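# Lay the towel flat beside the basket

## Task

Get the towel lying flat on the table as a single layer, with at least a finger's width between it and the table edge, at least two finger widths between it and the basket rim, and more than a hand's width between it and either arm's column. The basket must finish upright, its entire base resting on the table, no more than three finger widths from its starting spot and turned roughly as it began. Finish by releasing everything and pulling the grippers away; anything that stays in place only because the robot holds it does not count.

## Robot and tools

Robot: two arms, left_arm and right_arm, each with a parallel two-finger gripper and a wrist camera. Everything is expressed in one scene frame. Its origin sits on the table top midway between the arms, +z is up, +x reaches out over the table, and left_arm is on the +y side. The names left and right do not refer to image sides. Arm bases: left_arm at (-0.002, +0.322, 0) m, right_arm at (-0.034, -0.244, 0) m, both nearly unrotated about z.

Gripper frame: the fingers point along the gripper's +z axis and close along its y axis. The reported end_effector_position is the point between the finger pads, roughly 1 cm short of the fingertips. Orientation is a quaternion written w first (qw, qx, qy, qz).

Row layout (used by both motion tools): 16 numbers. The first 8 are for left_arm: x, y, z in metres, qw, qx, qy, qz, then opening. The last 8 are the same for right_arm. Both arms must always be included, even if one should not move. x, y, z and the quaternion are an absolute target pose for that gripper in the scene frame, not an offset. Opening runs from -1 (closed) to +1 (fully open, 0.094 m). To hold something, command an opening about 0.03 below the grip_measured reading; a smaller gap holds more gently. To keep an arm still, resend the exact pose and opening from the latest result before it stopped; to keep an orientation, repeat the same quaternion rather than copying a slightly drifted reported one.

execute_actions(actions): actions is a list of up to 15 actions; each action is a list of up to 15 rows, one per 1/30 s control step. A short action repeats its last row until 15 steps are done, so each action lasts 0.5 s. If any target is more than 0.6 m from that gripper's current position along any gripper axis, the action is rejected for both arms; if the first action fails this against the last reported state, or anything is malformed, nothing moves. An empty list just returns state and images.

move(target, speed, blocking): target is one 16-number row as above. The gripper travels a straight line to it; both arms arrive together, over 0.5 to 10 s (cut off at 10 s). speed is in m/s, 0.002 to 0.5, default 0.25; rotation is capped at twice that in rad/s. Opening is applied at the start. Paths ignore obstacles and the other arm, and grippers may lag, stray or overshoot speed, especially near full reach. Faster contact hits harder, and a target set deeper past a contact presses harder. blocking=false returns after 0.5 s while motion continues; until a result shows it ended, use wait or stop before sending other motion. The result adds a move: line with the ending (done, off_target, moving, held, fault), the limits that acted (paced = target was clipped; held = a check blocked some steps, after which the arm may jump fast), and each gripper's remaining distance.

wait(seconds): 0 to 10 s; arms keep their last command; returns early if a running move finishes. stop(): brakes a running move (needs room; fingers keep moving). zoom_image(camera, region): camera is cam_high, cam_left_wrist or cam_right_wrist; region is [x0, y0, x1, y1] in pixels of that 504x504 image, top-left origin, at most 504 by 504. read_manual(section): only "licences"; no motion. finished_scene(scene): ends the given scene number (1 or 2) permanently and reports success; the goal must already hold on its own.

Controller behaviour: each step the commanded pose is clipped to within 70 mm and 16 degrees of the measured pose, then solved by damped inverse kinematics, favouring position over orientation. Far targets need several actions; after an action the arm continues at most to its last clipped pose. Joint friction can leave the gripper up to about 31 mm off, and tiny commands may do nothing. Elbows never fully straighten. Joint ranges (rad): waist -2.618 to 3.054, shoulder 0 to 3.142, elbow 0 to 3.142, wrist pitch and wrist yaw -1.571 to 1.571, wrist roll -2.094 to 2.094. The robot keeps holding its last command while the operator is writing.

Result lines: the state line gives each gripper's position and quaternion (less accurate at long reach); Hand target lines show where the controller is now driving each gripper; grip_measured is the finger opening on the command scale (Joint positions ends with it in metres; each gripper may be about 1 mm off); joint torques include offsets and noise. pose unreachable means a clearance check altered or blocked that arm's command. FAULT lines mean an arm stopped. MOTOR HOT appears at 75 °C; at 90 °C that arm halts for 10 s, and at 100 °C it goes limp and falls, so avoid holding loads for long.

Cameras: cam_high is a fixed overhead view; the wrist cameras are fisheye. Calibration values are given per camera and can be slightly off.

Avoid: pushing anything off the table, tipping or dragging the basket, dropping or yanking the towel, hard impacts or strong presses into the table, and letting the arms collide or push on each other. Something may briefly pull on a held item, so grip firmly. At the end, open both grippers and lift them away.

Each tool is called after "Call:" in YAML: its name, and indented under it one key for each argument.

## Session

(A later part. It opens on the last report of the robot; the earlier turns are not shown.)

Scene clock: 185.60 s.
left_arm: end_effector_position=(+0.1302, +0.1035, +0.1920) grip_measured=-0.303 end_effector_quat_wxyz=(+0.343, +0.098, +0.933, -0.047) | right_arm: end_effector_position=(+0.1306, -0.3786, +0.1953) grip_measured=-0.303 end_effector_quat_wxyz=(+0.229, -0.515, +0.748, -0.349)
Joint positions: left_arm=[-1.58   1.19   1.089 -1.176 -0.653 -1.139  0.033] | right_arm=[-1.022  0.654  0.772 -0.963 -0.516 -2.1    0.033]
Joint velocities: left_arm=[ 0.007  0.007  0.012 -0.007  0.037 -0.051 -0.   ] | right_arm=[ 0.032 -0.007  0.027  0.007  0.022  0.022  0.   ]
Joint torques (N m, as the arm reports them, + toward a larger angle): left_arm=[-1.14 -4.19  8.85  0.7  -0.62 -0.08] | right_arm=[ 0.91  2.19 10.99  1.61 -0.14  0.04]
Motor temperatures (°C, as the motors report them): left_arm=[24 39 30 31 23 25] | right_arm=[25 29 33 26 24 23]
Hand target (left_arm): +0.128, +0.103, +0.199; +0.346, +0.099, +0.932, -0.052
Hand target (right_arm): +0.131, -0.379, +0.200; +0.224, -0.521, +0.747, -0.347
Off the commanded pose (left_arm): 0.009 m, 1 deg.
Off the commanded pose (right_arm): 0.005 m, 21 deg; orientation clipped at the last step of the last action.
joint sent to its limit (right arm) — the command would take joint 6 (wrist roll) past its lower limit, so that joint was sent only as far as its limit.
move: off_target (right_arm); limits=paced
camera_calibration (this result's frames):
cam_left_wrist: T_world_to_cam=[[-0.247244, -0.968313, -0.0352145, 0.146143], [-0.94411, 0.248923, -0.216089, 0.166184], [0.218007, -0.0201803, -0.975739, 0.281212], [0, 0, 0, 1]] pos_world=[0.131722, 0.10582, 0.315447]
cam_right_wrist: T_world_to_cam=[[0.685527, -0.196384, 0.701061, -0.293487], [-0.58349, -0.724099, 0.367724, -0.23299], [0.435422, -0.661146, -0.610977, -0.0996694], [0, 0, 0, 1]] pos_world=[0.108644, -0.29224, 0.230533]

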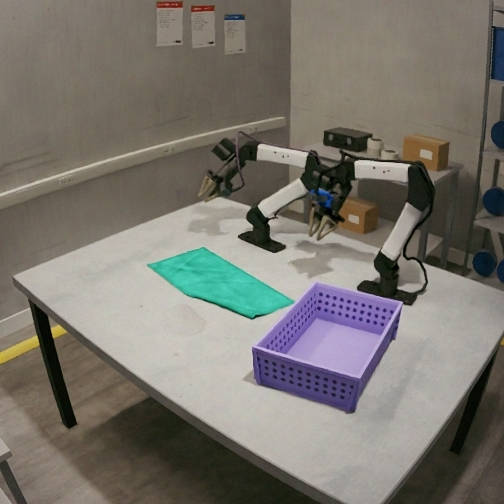

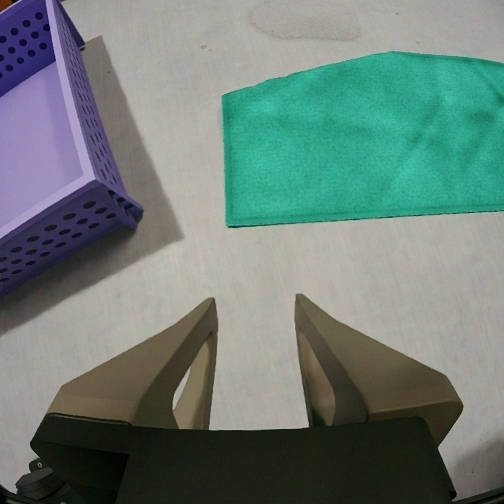

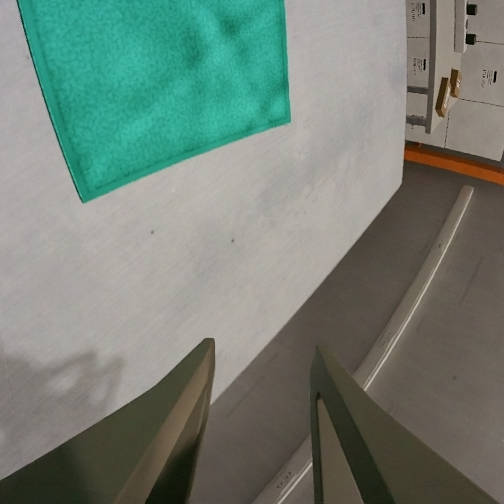

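Call:
move:
  target: [0.245,0.095,0.06,0.1,0,0.995,0,0,0.28,-0.3,0.06,0.1,0,0.995,0,-1]

Call:
move:
  target: [0.245,0.095,0.0,0.1,0,0.995,0,0,0.28,-0.3,0.0,0.1,0,0.995,0,-1]
  speed: 0.08

Call:
move:
  target: [0.245,0.095,0.0,0.1,0,0.995,0,-1,0.28,-0.3,0.0,0.1,0,0.995,0,-1]

Call:
move:
  target: [0.40,-0.03,0.27,0.3,0,0.954,0,-1,0.28,-0.3,0.0,0.1,0,0.995,0,-1]
  speed: 0.12

Scene clock: 198.00 s.
left_arm: end_effector_position=(+0.2412, +0.0968, +0.0600) grip_measured=-0.003 end_effector_quat_wxyz=(+0.106, +0.002, +0.994, +0.013) | right_arm: end_effector_position=(+0.2677, -0.3028, +0.0568) grip_measured=-0.995 end_effector_quat_wxyz=(+0.087, -0.003, +0.996, -0.004)
Joint positions: left_arm=[-0.967  1.715  1.18  -0.911 -0.174 -0.821  0.047] | right_arm=[-0.137  1.592  1.035 -0.841 -0.03  -0.212  0.   ]
Joint velocities: left_arm=[ 0.002 -0.022  0.012 -0.022  0.007 -0.066 -0.002] | right_arm=[-0.007 -0.002  0.017  0.007  0.022  0.037 -0.   ]
Joint torques (N m, as the arm reports them, + toward a larger angle): left_arm=[ 0.74 -6.95  8.44  0.69 -0.21  0.04] | right_arm=[ 1.09 -5.32 10.23  1.04 -0.13  0.14]
Motor temperatures (°C, as the motors report them): left_arm=[24 37 31 29 23 25] | right_arm=[25 28 33 26 24 23]
Hand target (left_arm): +0.248, +0.093, +0.060; +0.108, -0.001, +0.994, +0.006
Hand target (right_arm): +0.278, -0.300, +0.061; +0.099, -0.002, +0.995, -0.000
Off the commanded pose (left_arm): 0.004 m, 2 deg.
Off the commanded pose (right_arm): 0.013 m, 2 deg.
move: off_target (right_arm)
camera_calibration (this result's frames):
cam_left_wrist: T_world_to_cam=[[-0.0574231, -0.996624, -0.0586713, 0.120911], [-0.960756, 0.03919, 0.274613, 0.238992], [-0.271387, 0.0721379, -0.959763, 0.236219], [0, 0, 0, 1]] pos_world=[0.300663, 0.0940965, 0.168178]
cam_right_wrist: T_world_to_cam=[[0.074012, -0.995243, -0.0633583, -0.310268], [-0.955563, -0.0889529, 0.281047, 0.249623], [-0.285346, 0.039742, -0.9576, 0.230987], [0, 0, 0, 1]] pos_world=[0.327405, -0.295767, 0.131379]

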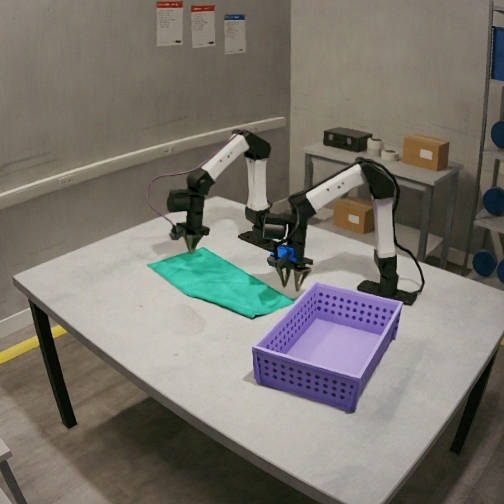

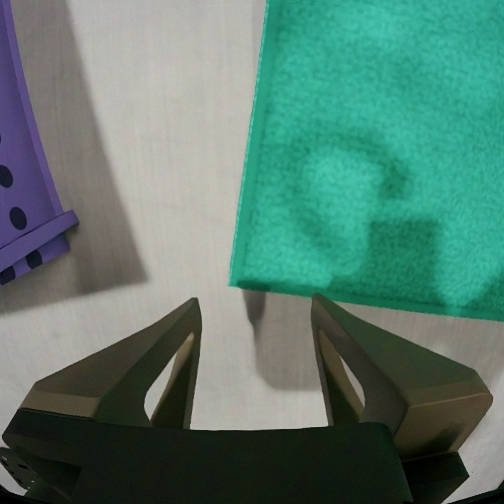

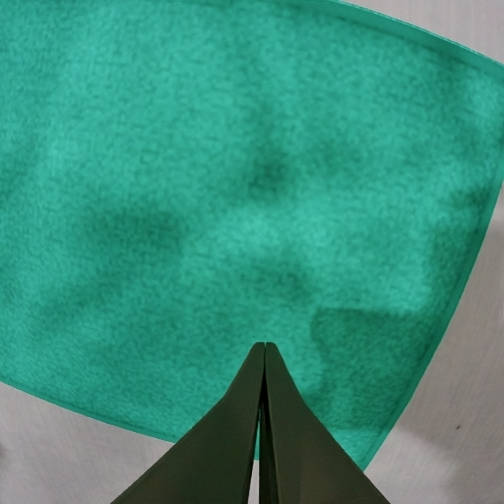

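Scene clock: 199.30 s.
left_arm: end_effector_position=(+0.2501, +0.0858, +0.0191) grip_measured=-0.003 end_effector_quat_wxyz=(+0.117, +0.001, +0.993, -0.012) | right_arm: end_effector_position=(+0.2885, -0.3071, +0.0151) grip_measured=-0.995 end_effector_quat_wxyz=(+0.117, +0.001, +0.993, -0.009)
Joint positions: left_arm=[-0.96   1.78   1.077 -0.688 -0.156 -0.814  0.047] | right_arm=[-0.137  1.688  0.946 -0.596 -0.03  -0.202  0.   ]
Joint velocities: left_arm=[ 0.022  0.002 -0.007  0.007  0.007 -0.022 -0.001] | right_arm=[-0.012 -0.012 -0.012  0.051 -0.037  0.051 -0.001]
Joint torques (N m, as the arm reports them, + toward a larger angle): left_arm=[ 0.79 -6.29  4.23  0.94 -0.21  0.06] | right_arm=[ 1.5  -5.23  4.58  1.26 -0.08  0.17]
Motor temperatures (°C, as the motors report them): left_arm=[24 37 31 28 23 25] | right_arm=[25 28 33 26 24 23]
Hand target (left_arm): +0.245, +0.095, +0.001; +0.100, -0.000, +0.995, +0.000
Hand target (right_arm): +0.280, -0.300, +0.001; +0.100, +0.000, +0.995, -0.000
Off the commanded pose (left_arm): 0.022 m, 2 deg.
Off the commanded pose (right_arm): 0.019 m, 2 deg.
move: off_target (left_arm, right_arm)
camera_calibration (this result's frames):
cam_left_wrist: T_world_to_cam=[[-0.0592343, -0.9982, -0.00940075, 0.107678], [-0.966679, 0.0550093, 0.250011, 0.259864], [-0.249043, 0.0238967, -0.968197, 0.198881], [0, 0, 0, 1]] pos_world=[0.307113, 0.0884362, 0.1286]
cam_right_wrist: T_world_to_cam=[[0.067356, -0.996508, -0.04934, -0.317419], [-0.971282, -0.0768009, 0.225194, 0.289915], [-0.228197, 0.0327549, -0.973064, 0.178726], [0, 0, 0, 1]] pos_world=[0.343754, -0.299899, 0.0929635]

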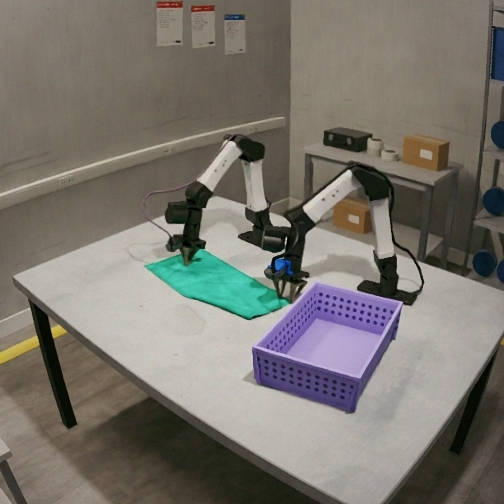

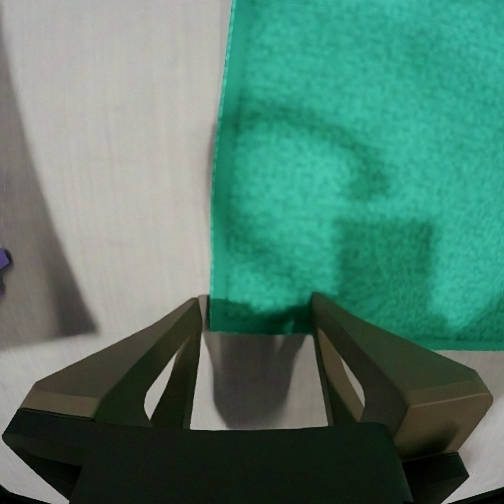

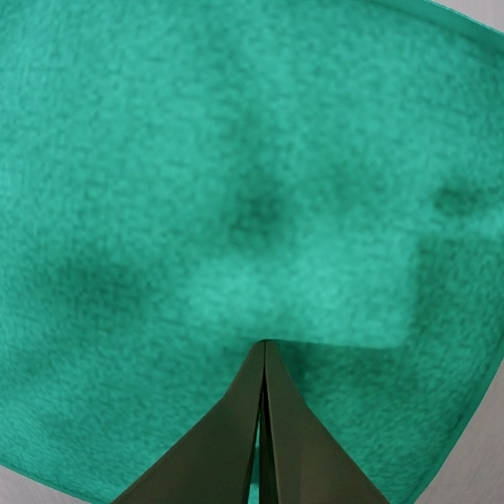

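Scene clock: 200.00 s.
left_arm: end_effector_position=(+0.2525, +0.0823, +0.0204) grip_measured=-0.966 end_effector_quat_wxyz=(+0.122, +0.001, +0.992, -0.020) | right_arm: end_effector_position=(+0.2888, -0.3066, +0.0152) grip_measured=-0.995 end_effector_quat_wxyz=(+0.118, +0.001, +0.993, -0.008)
Joint positions: left_arm=[-0.96   1.779  1.077 -0.672 -0.152 -0.813  0.002] | right_arm=[-0.137  1.688  0.946 -0.595 -0.033 -0.202  0.   ]
Joint velocities: left_arm=[ 0.007  0.022  0.017 -0.007 -0.037  0.037  0.   ] | right_arm=[ 0.002 -0.012 -0.022 -0.051  0.037  0.037  0.   ]
Joint torques (N m, as the arm reports them, + toward a larger angle): left_arm=[ 0.78 -6.25  4.06  0.8  -0.22  0.05] | right_arm=[ 1.22 -5.69  4.59  1.32 -0.08  0.17]
Motor temperatures (°C, as the motors report them): left_arm=[24 37 31 28 23 25] | right_arm=[25 28 33 26 24 23]
Hand target (left_arm): +0.245, +0.095, +0.001; +0.100, -0.000, +0.995, +0.000
Hand target (right_arm): +0.280, -0.300, +0.001; +0.100, -0.000, +0.995, +0.000
Off the commanded pose (left_arm): 0.025 m, 3 deg.
Off the commanded pose (right_arm): 0.019 m, 2 deg.
move: off_target (left_arm, right_arm)
camera_calibration (this result's frames):
cam_left_wrist: T_world_to_cam=[[-0.0610393, -0.998117, 0.00602076, 0.104422], [-0.968996, 0.0607031, 0.239505, 0.262359], [-0.23942, 0.00878514, -0.970876, 0.199672], [0, 0, 0, 1]] pos_world=[0.308404, 0.0865451, 0.130392]
cam_right_wrist: T_world_to_cam=[[0.0681466, -0.996325, -0.0518823, -0.317118], [-0.971616, -0.0780848, 0.223305, 0.290025], [-0.226535, 0.0351922, -0.973367, 0.179147], [0, 0, 0, 1]] pos_world=[0.343987, -0.29961, 0.0931593]

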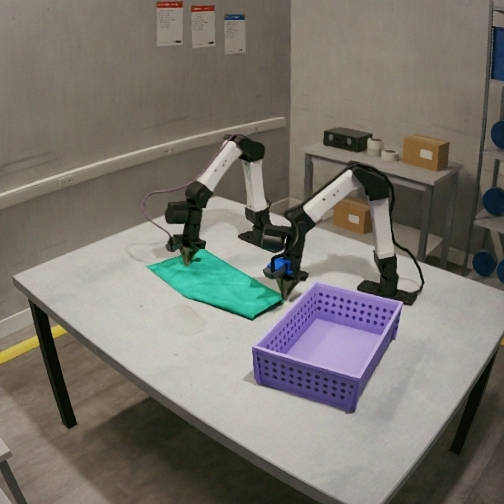

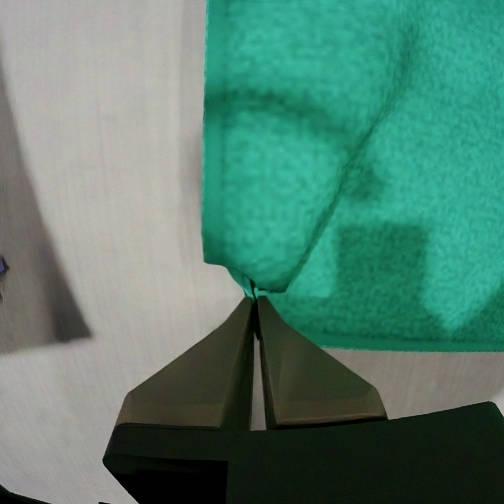

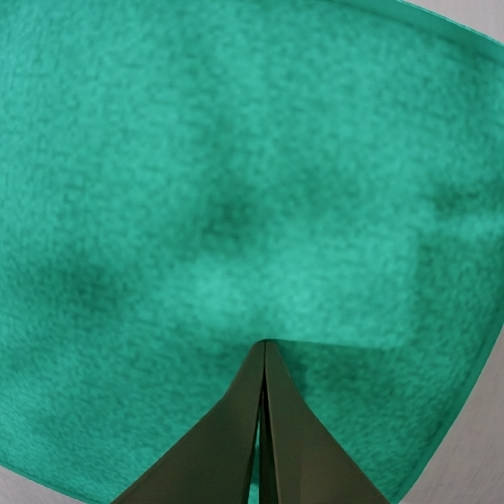

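Scene clock: 203.03 s.
left_arm: end_effector_position=(+0.3965, -0.0240, +0.2742) grip_measured=-0.968 end_effector_quat_wxyz=(+0.344, +0.004, +0.938, -0.049) | right_arm: end_effector_position=(+0.2895, -0.3068, +0.0153) grip_measured=-0.995 end_effector_quat_wxyz=(+0.119, +0.001, +0.993, -0.008)
Joint positions: left_arm=[-0.984  2.367  2.857 -1.482 -0.437 -0.712  0.001] | right_arm=[-0.137  1.688  0.946 -0.592 -0.033 -0.202  0.   ]
Joint velocities: left_arm=[ 0.002 -0.002 -0.007 -0.022 -0.051 -0.007  0.001] | right_arm=[-0.012 -0.007  0.002 -0.095  0.022  0.007 -0.001]
Joint torques (N m, as the arm reports them, + toward a larger angle): left_arm=[ -1.12 -12.08   7.88   1.2   -0.45   0.06] | right_arm=[ 1.15 -5.54  4.58  1.29 -0.02  0.15]
Motor temperatures (°C, as the motors report them): left_arm=[24 37 31 28 23 25] | right_arm=[25 28 33 26 24 23]
Hand target (left_arm): +0.394, -0.027, +0.272; +0.346, +0.012, +0.937, -0.042
Hand target (right_arm): +0.279, -0.300, +0.001; +0.100, +0.000, +0.995, +0.000
Off the commanded pose (left_arm): 0.008 m, 8 deg.
Off the commanded pose (right_arm): 0.019 m, 2 deg.
elbow stopped short (left arm): the move would have taken joint 3 (elbow) straighter than the controller allows; a more bent joint 3 avoids this.
move: off_target (left_arm, right_arm)
camera_calibration (this result's frames):
cam_left_wrist: T_world_to_cam=[[-0.0754748, -0.996552, 0.0344708, 0.00360051], [-0.973967, 0.0662656, -0.216787, 0.47478], [0.213756, -0.0499354, -0.97561, 0.301685], [0, 0, 0, 1]] pos_world=[0.398205, -0.0128087, 0.397129]
cam_right_wrist: T_world_to_cam=[[0.0683003, -0.996358, -0.0510512, -0.317374], [-0.972279, -0.0779451, 0.220451, 0.290946], [-0.223628, 0.0345791, -0.974061, 0.178465], [0, 0, 0, 1]] pos_world=[0.344467, -0.299712, 0.0934942]

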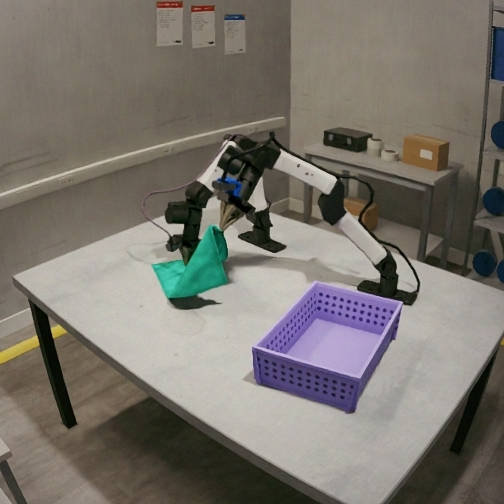

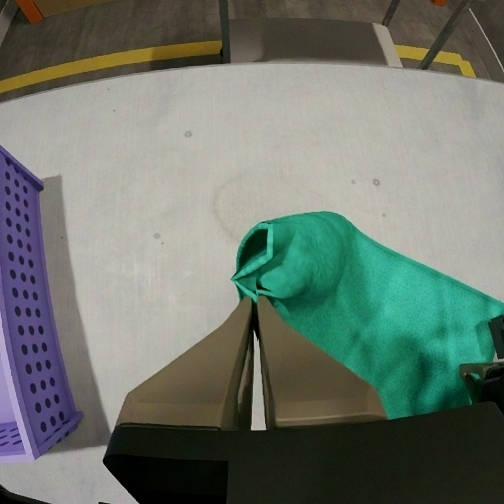

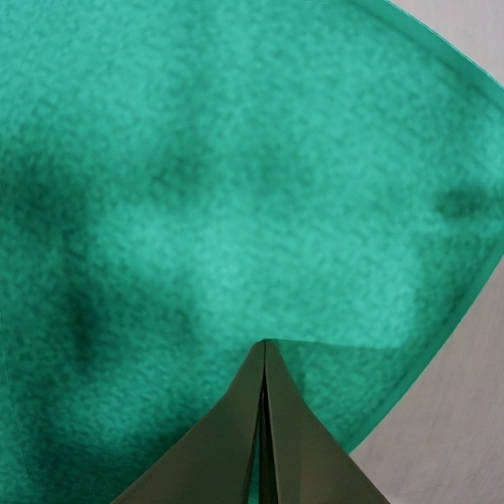

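Call:
move:
  target: [0.27,0.02,0.2,0.2,0,0.98,0,-1,0.28,-0.3,0.0,0.1,0,0.995,0,-1]
  speed: 0.2

Call:
move:
  target: [0.18,0.06,0.05,0.1,0,0.995,0,-1,0.28,-0.3,0.0,0.1,0,0.995,0,-1]
  speed: 0.15

Scene clock: 208.67 s.
left_arm: end_effector_position=(+0.2755, +0.0224, +0.1964) grip_measured=-0.968 end_effector_quat_wxyz=(+0.195, -0.001, +0.981, +0.012) | right_arm: end_effector_position=(+0.2895, -0.3068, +0.0153) grip_measured=-0.995 end_effector_quat_wxyz=(+0.119, +0.001, +0.993, -0.008)
Joint positions: left_arm=[-1.093  1.92   1.945 -1.382 -0.334 -0.928  0.002] | right_arm=[-0.137  1.688  0.946 -0.592 -0.033 -0.202  0.   ]
Joint velocities: left_arm=[-0.007  0.017 -0.012  0.066 -0.095 -0.125  0.   ] | right_arm=[-0.017  0.002 -0.002 -0.051  0.051  0.051  0.   ]
Joint torques (N m, as the arm reports them, + toward a larger angle): left_arm=[ -0.93 -12.2    5.36   0.91  -0.33  -0.1 ] | right_arm=[ 1.31 -5.54  4.73  1.25 -0.07  0.19]
Motor temperatures (°C, as the motors report them): left_arm=[24 38 31 28 23 25] | right_arm=[25 28 33 25 24 23]
Hand target (left_arm): +0.272, +0.020, +0.198; +0.199, -0.001, +0.980, +0.001
Hand target (right_arm): +0.279, -0.300, +0.001; +0.100, +0.000, +0.995, +0.000
Off the commanded pose (left_arm): 0.007 m, 1 deg.
Off the commanded pose (right_arm): 0.019 m, 2 deg.
move: off_target (right_arm)
camera_calibration (this result's frames):
cam_left_wrist: T_world_to_cam=[[-0.0424242, -0.996996, -0.0647941, 0.0537751], [-0.994642, 0.0360267, 0.0968975, 0.281696], [-0.0942721, 0.0685578, -0.993183, 0.339614], [0, 0, 0, 1]] pos_world=[0.314484, 0.0201818, 0.313488]
cam_right_wrist: T_world_to_cam=[[0.0683003, -0.996358, -0.0510512, -0.317374], [-0.972279, -0.0779451, 0.220451, 0.290946], [-0.223628, 0.0345791, -0.974061, 0.178465], [0, 0, 0, 1]] pos_world=[0.344467, -0.299712, 0.0934942]

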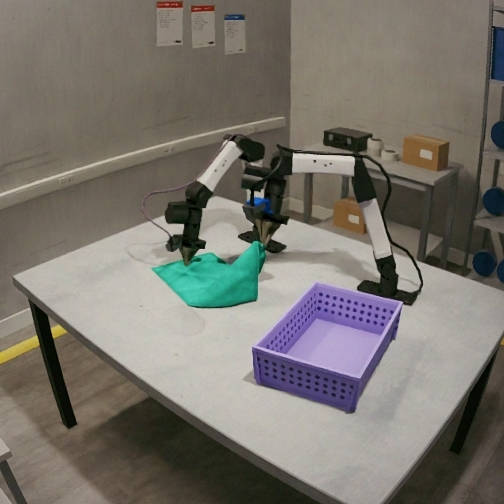

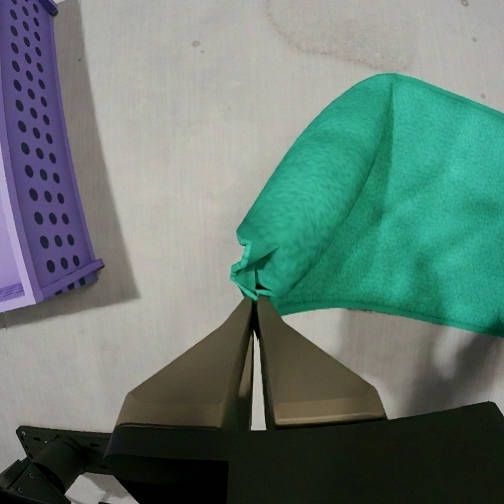

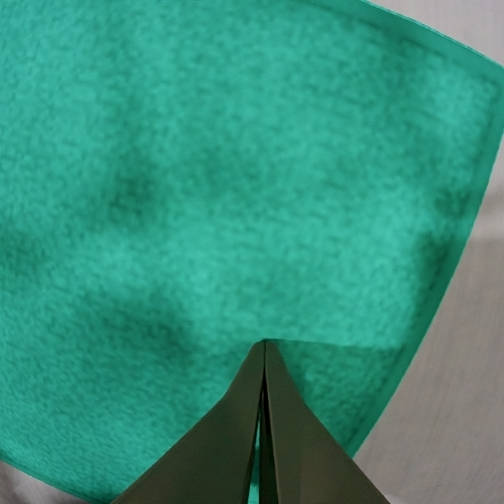

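Scene clock: 210.47 s.
left_arm: end_effector_position=(+0.1856, +0.0616, +0.0470) grip_measured=-0.968 end_effector_quat_wxyz=(+0.095, -0.002, +0.995, +0.014) | right_arm: end_effector_position=(+0.2895, -0.3068, +0.0153) grip_measured=-0.995 end_effector_quat_wxyz=(+0.119, +0.001, +0.993, -0.008)
Joint positions: left_arm=[-1.172  1.737  1.156 -0.917 -0.179 -1.04   0.002] | right_arm=[-0.137  1.688  0.946 -0.592 -0.033 -0.202  0.   ]
Joint velocities: left_arm=[-0.012  0.002 -0.002  0.051  0.022 -0.037  0.001] | right_arm=[ 0.007 -0.002 -0.012  0.007  0.081 -0.037 -0.001]
Joint torques (N m, as the arm reports them, + toward a larger angle): left_arm=[ -1.06 -10.31   5.27   0.64  -0.3   -0.06] | right_arm=[ 1.14 -5.55  4.6   1.3  -0.05  0.18]
Motor temperatures (°C, as the motors report them): left_arm=[24 38 31 28 23 25] | right_arm=[25 28 32 25 24 23]
Hand target (left_arm): +0.182, +0.059, +0.049; +0.099, -0.000, +0.995, +0.001
Hand target (right_arm): +0.279, -0.300, +0.001; +0.100, +0.000, +0.995, +0.000
Off the commanded pose (left_arm): 0.007 m, 2 deg.
Off the commanded pose (right_arm): 0.019 m, 2 deg.
move: off_target (right_arm)
camera_calibration (this result's frames):
cam_left_wrist: T_world_to_cam=[[-0.048937, -0.997066, -0.0588576, 0.0803295], [-0.955071, 0.0294672, 0.294908, 0.189193], [-0.292308, 0.0706452, -0.953711, 0.214856], [0, 0, 0, 1]] pos_world=[0.247428, 0.0593403, 0.153844]
cam_right_wrist: T_world_to_cam=[[0.0683003, -0.996358, -0.0510512, -0.317374], [-0.972279, -0.0779451, 0.220451, 0.290946], [-0.223628, 0.0345791, -0.974061, 0.178465], [0, 0, 0, 1]] pos_world=[0.344467, -0.299712, 0.0934942]

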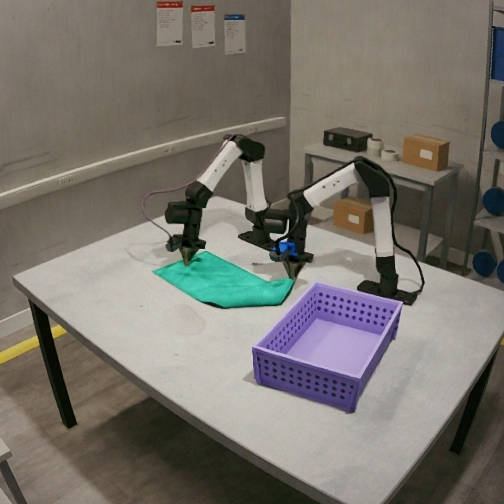

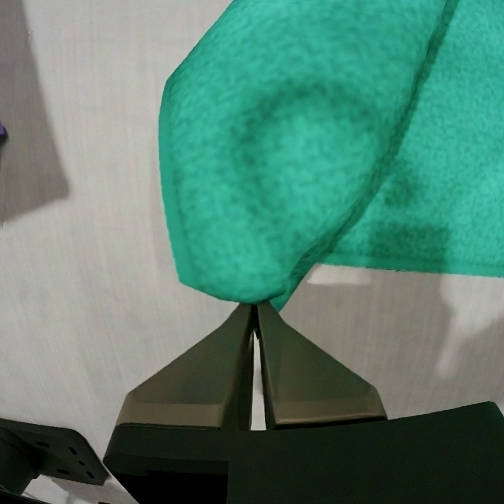

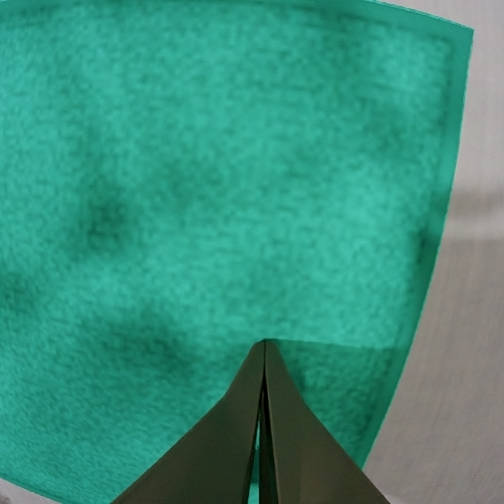

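Call:
move:
  target: [0.18,0.06,0.05,0.1,0,0.995,0,-1,0.22,-0.33,0.13,0.1,0,0.995,0,0]
  speed: 0.15

Scene clock: 216.03 s.
left_arm: end_effector_position=(+0.1864, +0.0603, +0.0519) grip_measured=-0.968 end_effector_quat_wxyz=(+0.100, -0.004, +0.995, +0.006) | right_arm: end_effector_position=(+0.2176, -0.3284, +0.1214) grip_measured=-0.003 end_effector_quat_wxyz=(+0.091, +0.001, +0.996, +0.001)
Joint positions: left_arm=[-1.172  1.721  1.156 -0.915 -0.179 -1.042  0.002] | right_arm=[-0.293  1.387  1.109 -1.123 -0.065 -0.356  0.047]
Joint velocities: left_arm=[ 0.032 -0.002 -0.002 -0.037 -0.037 -0.022 -0.001] | right_arm=[-0.017 -0.012  0.002 -0.051 -0.051 -0.007  0.001]
Joint torques (N m, as the arm reports them, + toward a larger angle): left_arm=[-1.28 -9.78  4.84  0.67 -0.25 -0.08] | right_arm=[-0.36 -5.33 10.34  0.72 -0.14 -0.03]
Motor temperatures (°C, as the motors report them): left_arm=[24 38 31 27 23 25] | right_arm=[25 28 32 25 24 23]
Hand target (left_arm): +0.180, +0.060, +0.050; +0.100, -0.000, +0.995, +0.000
Hand target (right_arm): +0.220, -0.330, +0.130; +0.100, -0.000, +0.995, +0.001
Off the commanded pose (left_arm): 0.007 m, 1 deg.
Off the commanded pose (right_arm): 0.009 m, 1 deg.
move: done
camera_calibration (this result's frames):
cam_left_wrist: T_world_to_cam=[[-0.0458995, -0.998028, -0.042806, 0.0779782], [-0.957755, 0.0317882, 0.285822, 0.189283], [-0.283898, 0.0541168, -0.957326, 0.219489], [0, 0, 0, 1]] pos_world=[0.247178, 0.0599294, 0.159359]
cam_right_wrist: T_world_to_cam=[[0.0657309, -0.995221, -0.0722061, -0.325082], [-0.95807, -0.083171, 0.274198, 0.184573], [-0.278893, 0.0511552, -0.958959, 0.282079], [0, 0, 0, 1]] pos_world=[0.276872, -0.322607, 0.19642]

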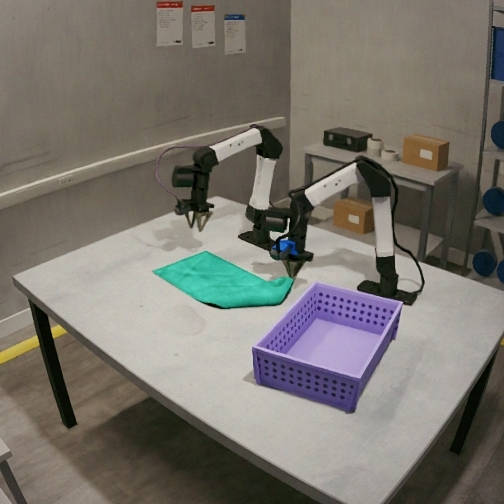

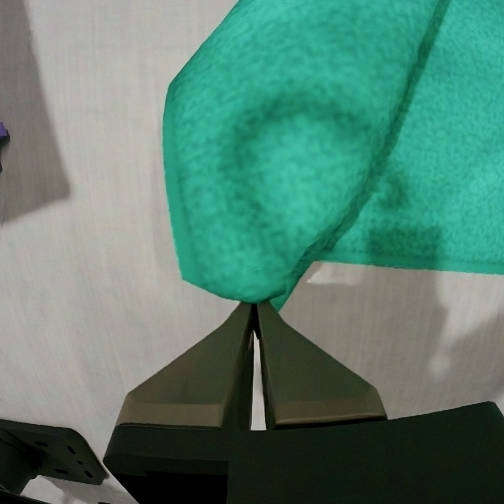

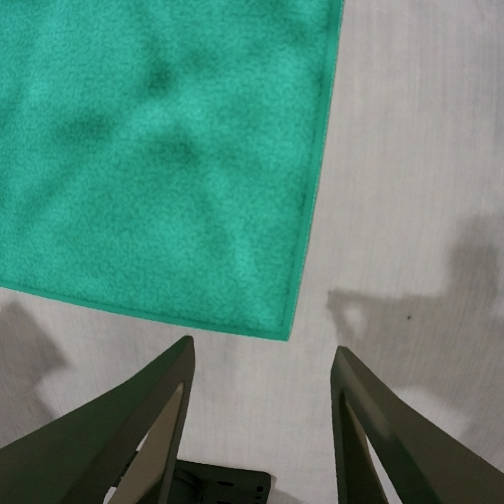

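Call:
move:
  target: [0.18,0.06,0.05,0.1,0,0.995,0,-1,0.165,-0.322,0.05,0.1,0,0.995,0.01,0]
  speed: 0.15

Call:
move:
  target: [0.18,0.06,0.05,0.1,0,0.995,0,-1,0.165,-0.322,0.0,0.1,0,0.995,0.01,0]
  speed: 0.08

Call:
move:
  target: [0.18,0.06,0.05,0.1,0,0.995,0,-1,0.165,-0.322,0.0,0.1,0,0.995,0.01,-1]

Call:
move:
  target: [0.46,0.07,0.30,0.45,0.1,0.88,-0.05,-1,0.46,-0.34,0.30,0.45,0,0.89,0,-1]
  speed: 0.15

Scene clock: 225.80 s.
left_arm: end_effector_position=(+0.1864, +0.0603, +0.0519) grip_measured=-0.968 end_effector_quat_wxyz=(+0.100, -0.004, +0.995, +0.006) | right_arm: end_effector_position=(+0.1675, -0.3231, +0.0529) grip_measured=-0.003 end_effector_quat_wxyz=(+0.094, +0.001, +0.996, +0.009)
Joint positions: left_arm=[-1.172  1.721  1.156 -0.915 -0.179 -1.042  0.002] | right_arm=[-0.378  1.236  0.723 -0.894 -0.097 -0.439  0.047]
Joint velocities: left_arm=[ 0.007 -0.012 -0.007 -0.037 -0.022 -0.081  0.   ] | right_arm=[-0.002 -0.017 -0.007 -0.066 -0.022  0.037  0.001]
Joint torques (N m, as the arm reports them, + toward a larger angle): left_arm=[-1.27 -9.77  4.83  0.68 -0.25 -0.09] | right_arm=[-0.57 -4.09  5.75  1.08 -0.17 -0.03]
Motor temperatures (°C, as the motors report them): left_arm=[24 38 30 27 23 25] | right_arm=[25 28 33 25 24 23]
Hand target (left_arm): +0.180, +0.060, +0.050; +0.100, +0.000, +0.995, +0.000
Hand target (right_arm): +0.165, -0.322, +0.050; +0.100, +0.000, +0.995, +0.010
Off the commanded pose (left_arm): 0.007 m, 1 deg.
Off the commanded pose (right_arm): 0.004 m, 1 deg.
move: done
camera_calibration (this result's frames):
cam_left_wrist: T_world_to_cam=[[-0.0458995, -0.998028, -0.042806, 0.0779782], [-0.957755, 0.0317882, 0.285822, 0.189283], [-0.283898, 0.0541168, -0.957326, 0.219489], [0, 0, 0, 1]] pos_world=[0.247178, 0.0599294, 0.159359]
cam_right_wrist: T_world_to_cam=[[0.068176, -0.993853, -0.0872229, -0.320644], [-0.959893, -0.0891743, 0.265808, 0.154677], [-0.271952, 0.0656029, -0.960072, 0.2057], [0, 0, 0, 1]] pos_world=[0.226274, -0.318374, 0.128405]

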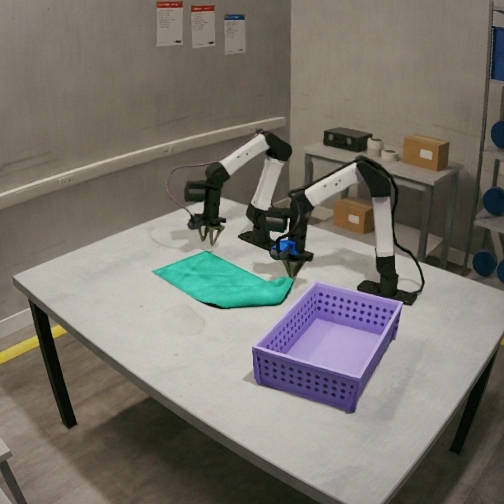

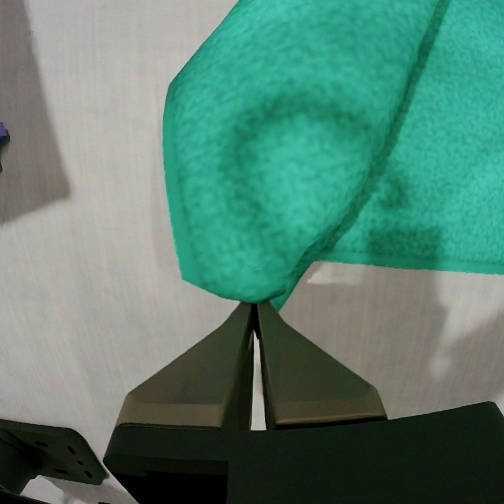

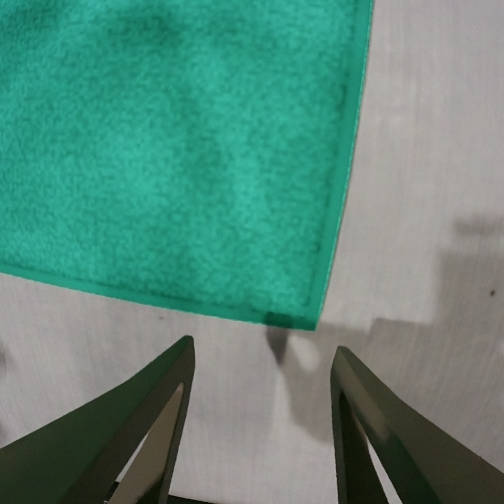

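Scene clock: 227.03 s.
left_arm: end_effector_position=(+0.1865, +0.0601, +0.0520) grip_measured=-0.968 end_effector_quat_wxyz=(+0.100, -0.004, +0.995, +0.005) | right_arm: end_effector_position=(+0.1734, -0.3252, +0.0124) grip_measured=-0.003 end_effector_quat_wxyz=(+0.113, -0.000, +0.994, +0.002)
Joint positions: left_arm=[-1.172  1.721  1.156 -0.914 -0.179 -1.042  0.002] | right_arm=[-0.378  1.296  0.581 -0.653 -0.101 -0.439  0.047]
Joint velocities: left_arm=[-0.002 -0.017 -0.002  0.007  0.007 -0.081  0.   ] | right_arm=[ 0.002  0.007 -0.017  0.007 -0.007 -0.022 -0.001]
Joint torques (N m, as the arm reports them, + toward a larger angle): left_arm=[-1.29 -9.78  4.83  0.65 -0.25 -0.09] | right_arm=[-0.2  -1.83  4.44  1.24 -0.06 -0.01]
Motor temperatures (°C, as the motors report them): left_arm=[24 38 30 27 23 25] | right_arm=[25 27 33 25 24 23]
Hand target (left_arm): +0.180, +0.060, +0.050; +0.099, +0.000, +0.995, +0.000
Hand target (right_arm): +0.165, -0.322, +0.001; +0.100, +0.000, +0.995, +0.010
Off the commanded pose (left_arm): 0.007 m, 1 deg.
Off the commanded pose (right_arm): 0.015 m, 2 deg.
move: off_target (right_arm)
camera_calibration (this result's frames):
cam_left_wrist: T_world_to_cam=[[-0.045875, -0.99807, -0.0418466, 0.0776951], [-0.95792, 0.0320703, 0.285238, 0.189461], [-0.283345, 0.053171, -0.957543, 0.219531], [0, 0, 0, 1]] pos_world=[0.247256, 0.0597964, 0.15942]
cam_right_wrist: T_world_to_cam=[[0.0720118, -0.994858, -0.0712167, -0.327798], [-0.969257, -0.0866439, 0.230289, 0.173761], [-0.235275, 0.0524438, -0.970513, 0.158076], [0, 0, 0, 1]] pos_world=[0.229216, -0.319347, 0.090055]

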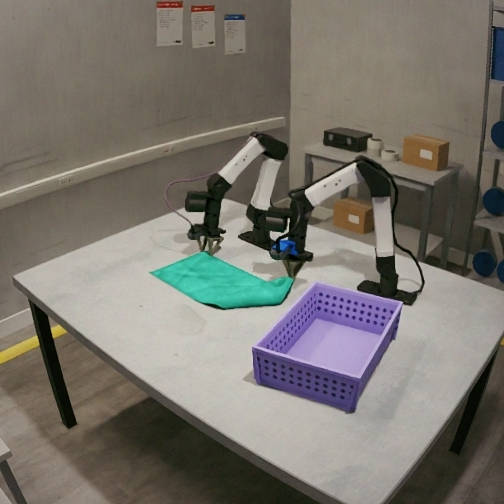

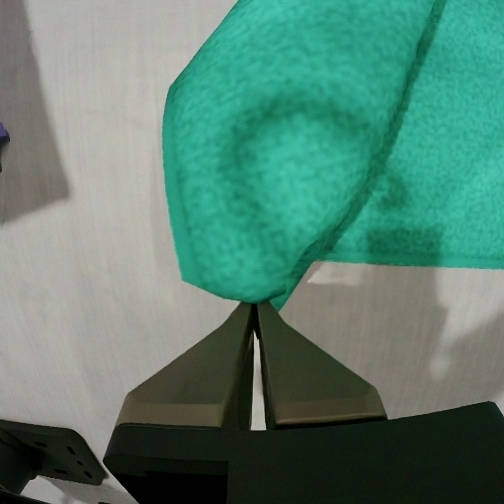

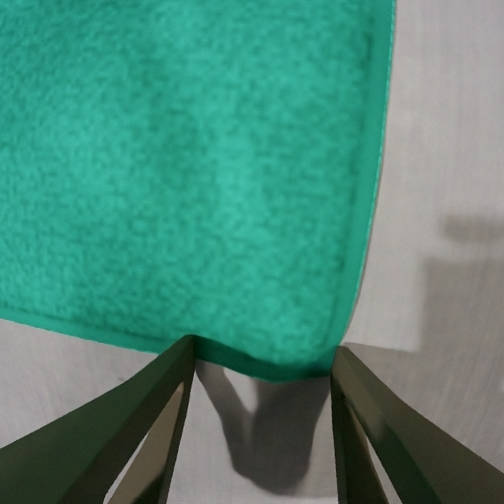

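Scene clock: 227.73 s.
left_arm: end_effector_position=(+0.1866, +0.0599, +0.0520) grip_measured=-0.968 end_effector_quat_wxyz=(+0.100, -0.005, +0.995, +0.005) | right_arm: end_effector_position=(+0.1740, -0.3252, +0.0126) grip_measured=-0.971 end_effector_quat_wxyz=(+0.115, -0.000, +0.993, +0.002)
Joint positions: left_arm=[-1.172  1.721  1.156 -0.913 -0.179 -1.042  0.002] | right_arm=[-0.378  1.296  0.581 -0.651 -0.103 -0.439  0.001]
Joint velocities: left_arm=[-0.007 -0.022 -0.022  0.007 -0.007  0.037  0.001] | right_arm=[ 0.007  0.007 -0.002 -0.022  0.066 -0.037 -0.001]
Joint torques (N m, as the arm reports them, + toward a larger angle): left_arm=[-1.28 -9.75  4.81  0.67 -0.25 -0.09] | right_arm=[-0.17 -2.1   4.43  1.23 -0.06 -0.04]
Motor temperatures (°C, as the motors report them): left_arm=[24 38 30 27 23 25] | right_arm=[25 27 33 25 24 23]
Hand target (left_arm): +0.180, +0.060, +0.050; +0.100, -0.000, +0.995, +0.000
Hand target (right_arm): +0.165, -0.322, +0.001; +0.100, +0.000, +0.995, +0.010
Off the commanded pose (left_arm): 0.007 m, 1 deg.
Off the commanded pose (right_arm): 0.016 m, 2 deg.
move: off_target (right_arm)
camera_calibration (this result's frames):
cam_left_wrist: T_world_to_cam=[[-0.0458591, -0.998098, -0.0412069, 0.0775063], [-0.95803, 0.032258, 0.284847, 0.189581], [-0.282976, 0.0525403, -0.957687, 0.219559], [0, 0, 0, 1]] pos_world=[0.247308, 0.0597077, 0.159461]
cam_right_wrist: T_world_to_cam=[[0.0725133, -0.994811, -0.0713708, -0.327903], [-0.969851, -0.0870249, 0.22763, 0.174326], [-0.23266, 0.0527128, -0.971129, 0.157994], [0, 0, 0, 1]] pos_world=[0.229606, -0.319359, 0.0903481]

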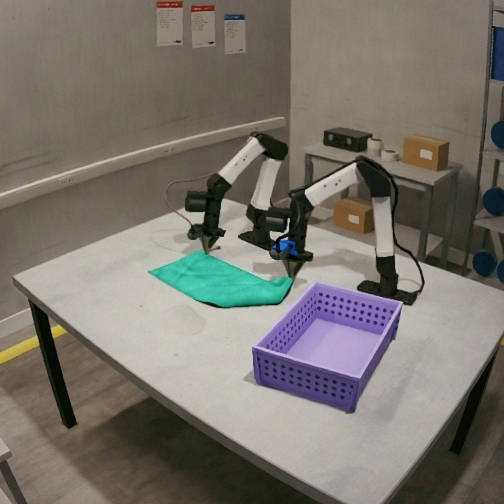

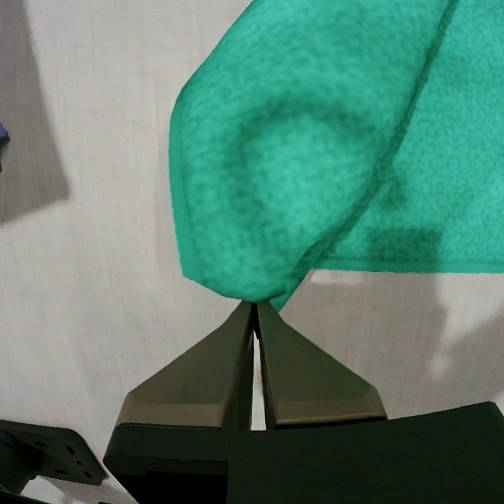

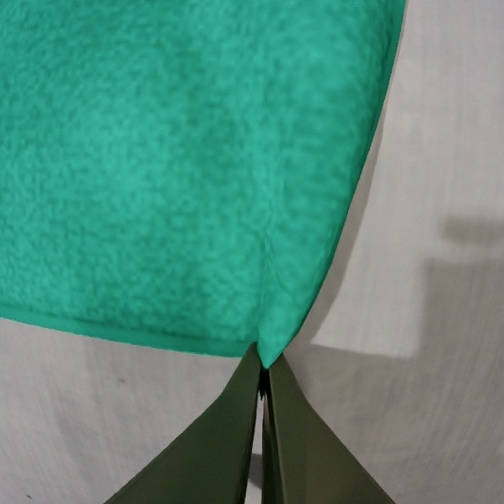

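Scene clock: 230.90 s.
left_arm: end_effector_position=(+0.4480, +0.0683, +0.3016) grip_measured=-0.968 end_effector_quat_wxyz=(+0.447, +0.108, +0.886, -0.055) | right_arm: end_effector_position=(+0.4534, -0.3376, +0.2899) grip_measured=-0.971 end_effector_quat_wxyz=(+0.439, -0.003, +0.898, -0.003)
Joint positions: left_arm=[-0.74   1.832  1.919 -0.758 -0.292 -0.224  0.001] | right_arm=[-0.186  1.736  1.769 -0.709 -0.199 -0.168  0.001]
Joint velocities: left_arm=[ 0.002  0.022  0.002 -0.095  0.007 -0.007  0.001] | right_arm=[ 0.007  0.017 -0.012  0.022 -0.037 -0.007 -0.   ]
Joint torques (N m, as the arm reports them, + toward a larger angle): left_arm=[ 0.99 -9.16  9.66  1.85 -0.34  0.05] | right_arm=[ 0.68 -7.93 11.7   2.4   0.03  0.17]
Motor temperatures (°C, as the motors report them): left_arm=[24 38 31 27 23 25] | right_arm=[25 27 33 25 24 23]
Hand target (left_arm): +0.457, +0.072, +0.305; +0.455, +0.102, +0.883, -0.051
Hand target (right_arm): +0.460, -0.338, +0.299; +0.451, -0.000, +0.893, -0.006
Off the commanded pose (left_arm): 0.012 m, 1 deg.
Off the commanded pose (right_arm): 0.012 m, 2 deg.
move: off_target (left_arm, right_arm)
camera_calibration (this result's frames):
cam_left_wrist: T_world_to_cam=[[-0.259447, -0.963827, -0.0610383, 0.207472], [-0.864981, 0.260019, -0.429184, 0.526808], [0.42953, -0.0585534, -0.901152, 0.203502], [0, 0, 0, 1]] pos_world=[0.422096, 0.0749023, 0.422148]
cam_right_wrist: T_world_to_cam=[[0.100027, -0.994984, 0.000849363, -0.374175], [-0.897368, -0.0905824, -0.431886, 0.53823], [0.429797, 0.0424382, -0.901928, 0.169095], [0, 0, 0, 1]] pos_world=[0.447742, -0.33072, 0.385283]

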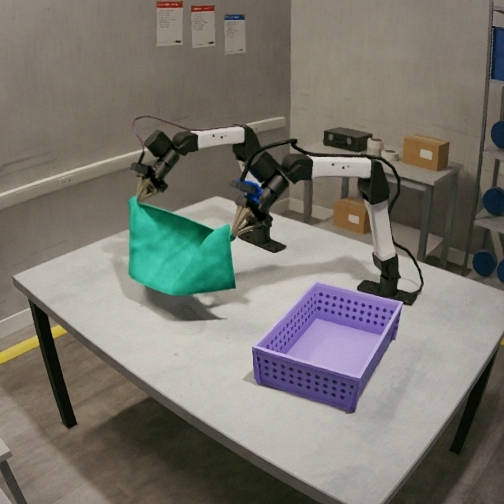

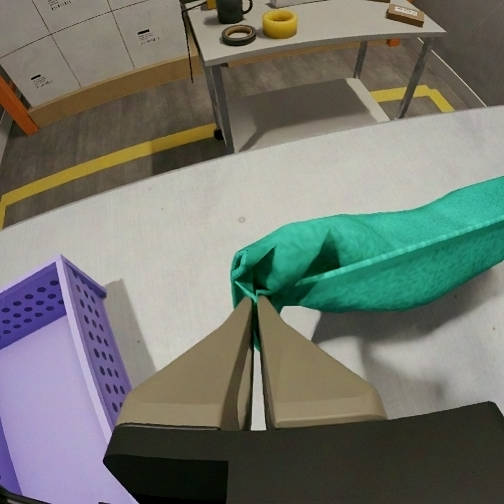

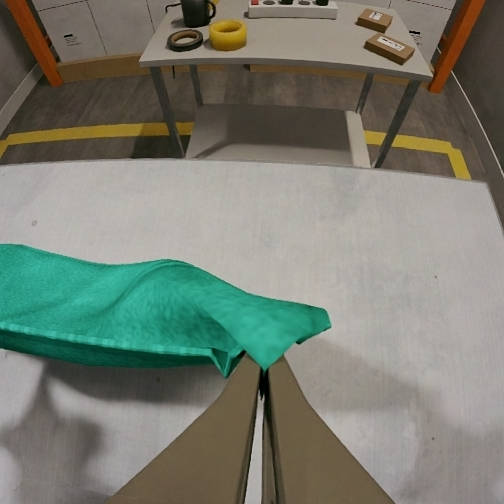

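Call:
move:
  target: [0.19,0.08,0.05,0.2,0,0.98,0,-1,0.19,-0.345,0.05,0.2,0,0.98,0,-1]
  speed: 0.5

Scene clock: 236.50 s.
left_arm: end_effector_position=(+0.1951, +0.0775, +0.0501) grip_measured=-0.968 end_effector_quat_wxyz=(+0.196, -0.003, +0.981, -0.003) | right_arm: end_effector_position=(+0.1906, -0.3446, +0.0516) grip_measured=-0.971 end_effector_quat_wxyz=(+0.192, +0.001, +0.981, +0.010)
Joint positions: left_arm=[-1.208  1.602  0.971 -0.741 -0.343 -1.048  0.001] | right_arm=[-0.502  1.216  0.654 -0.689 -0.221 -0.536  0.001]
Joint velocities: left_arm=[-0.007 -0.017  0.002  0.066 -0.037 -0.007 -0.001] | right_arm=[-0.007 -0.007 -0.012 -0.022  0.051 -0.022  0.001]
Joint torques (N m, as the arm reports them, + toward a larger angle): left_arm=[-0.94 -7.07  5.76  0.83 -0.46 -0.08] | right_arm=[-0.23 -4.13  6.78  1.51 -0.22  0.01]
Motor temperatures (°C, as the motors report them): left_arm=[24 38 31 28 23 25] | right_arm=[25 28 33 26 24 23]
Hand target (left_arm): +0.192, +0.078, +0.046; +0.197, -0.002, +0.980, -0.001
Hand target (right_arm): +0.190, -0.346, +0.051; +0.201, -0.001, +0.980, +0.005
Off the commanded pose (left_arm): 0.006 m, 1 deg.
Off the commanded pose (right_arm): 0.002 m, 1 deg.
move: done
camera_calibration (this result's frames):
cam_left_wrist: T_world_to_cam=[[-0.0444748, -0.998392, -0.0351365, 0.0948359], [-0.994662, 0.0409756, 0.0947055, 0.213711], [-0.0931135, 0.039161, -0.994885, 0.185095], [0, 0, 0, 1]] pos_world=[0.234022, 0.078678, 0.167241]
cam_right_wrist: T_world_to_cam=[[0.0832833, -0.993767, -0.0741059, -0.347237], [-0.993382, -0.0886929, 0.0729755, 0.191718], [-0.0790933, 0.0675378, -0.994577, 0.177857], [0, 0, 0, 1]] pos_world=[0.233436, -0.34008, 0.137169]

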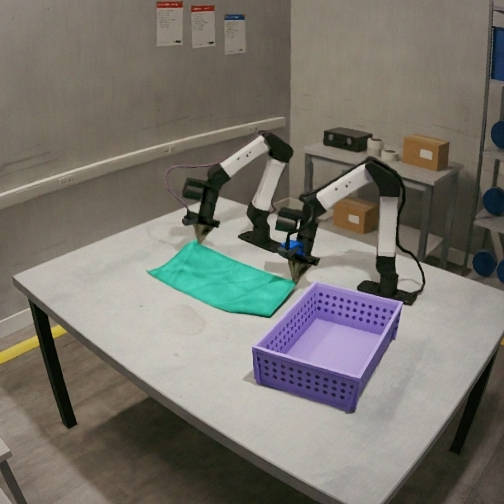

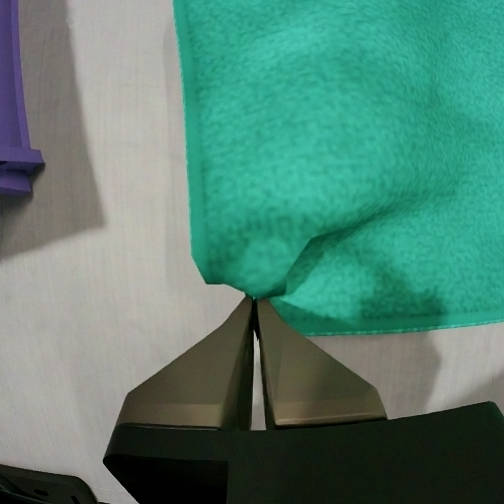

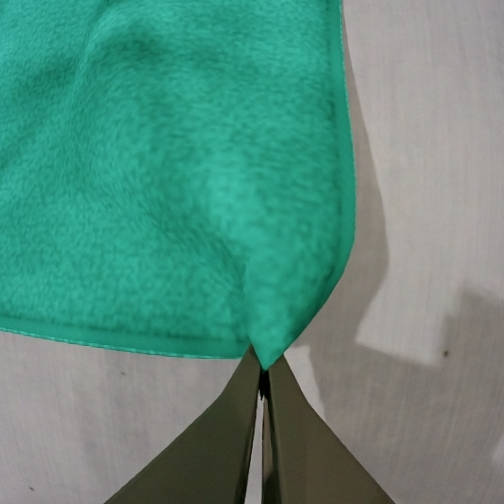

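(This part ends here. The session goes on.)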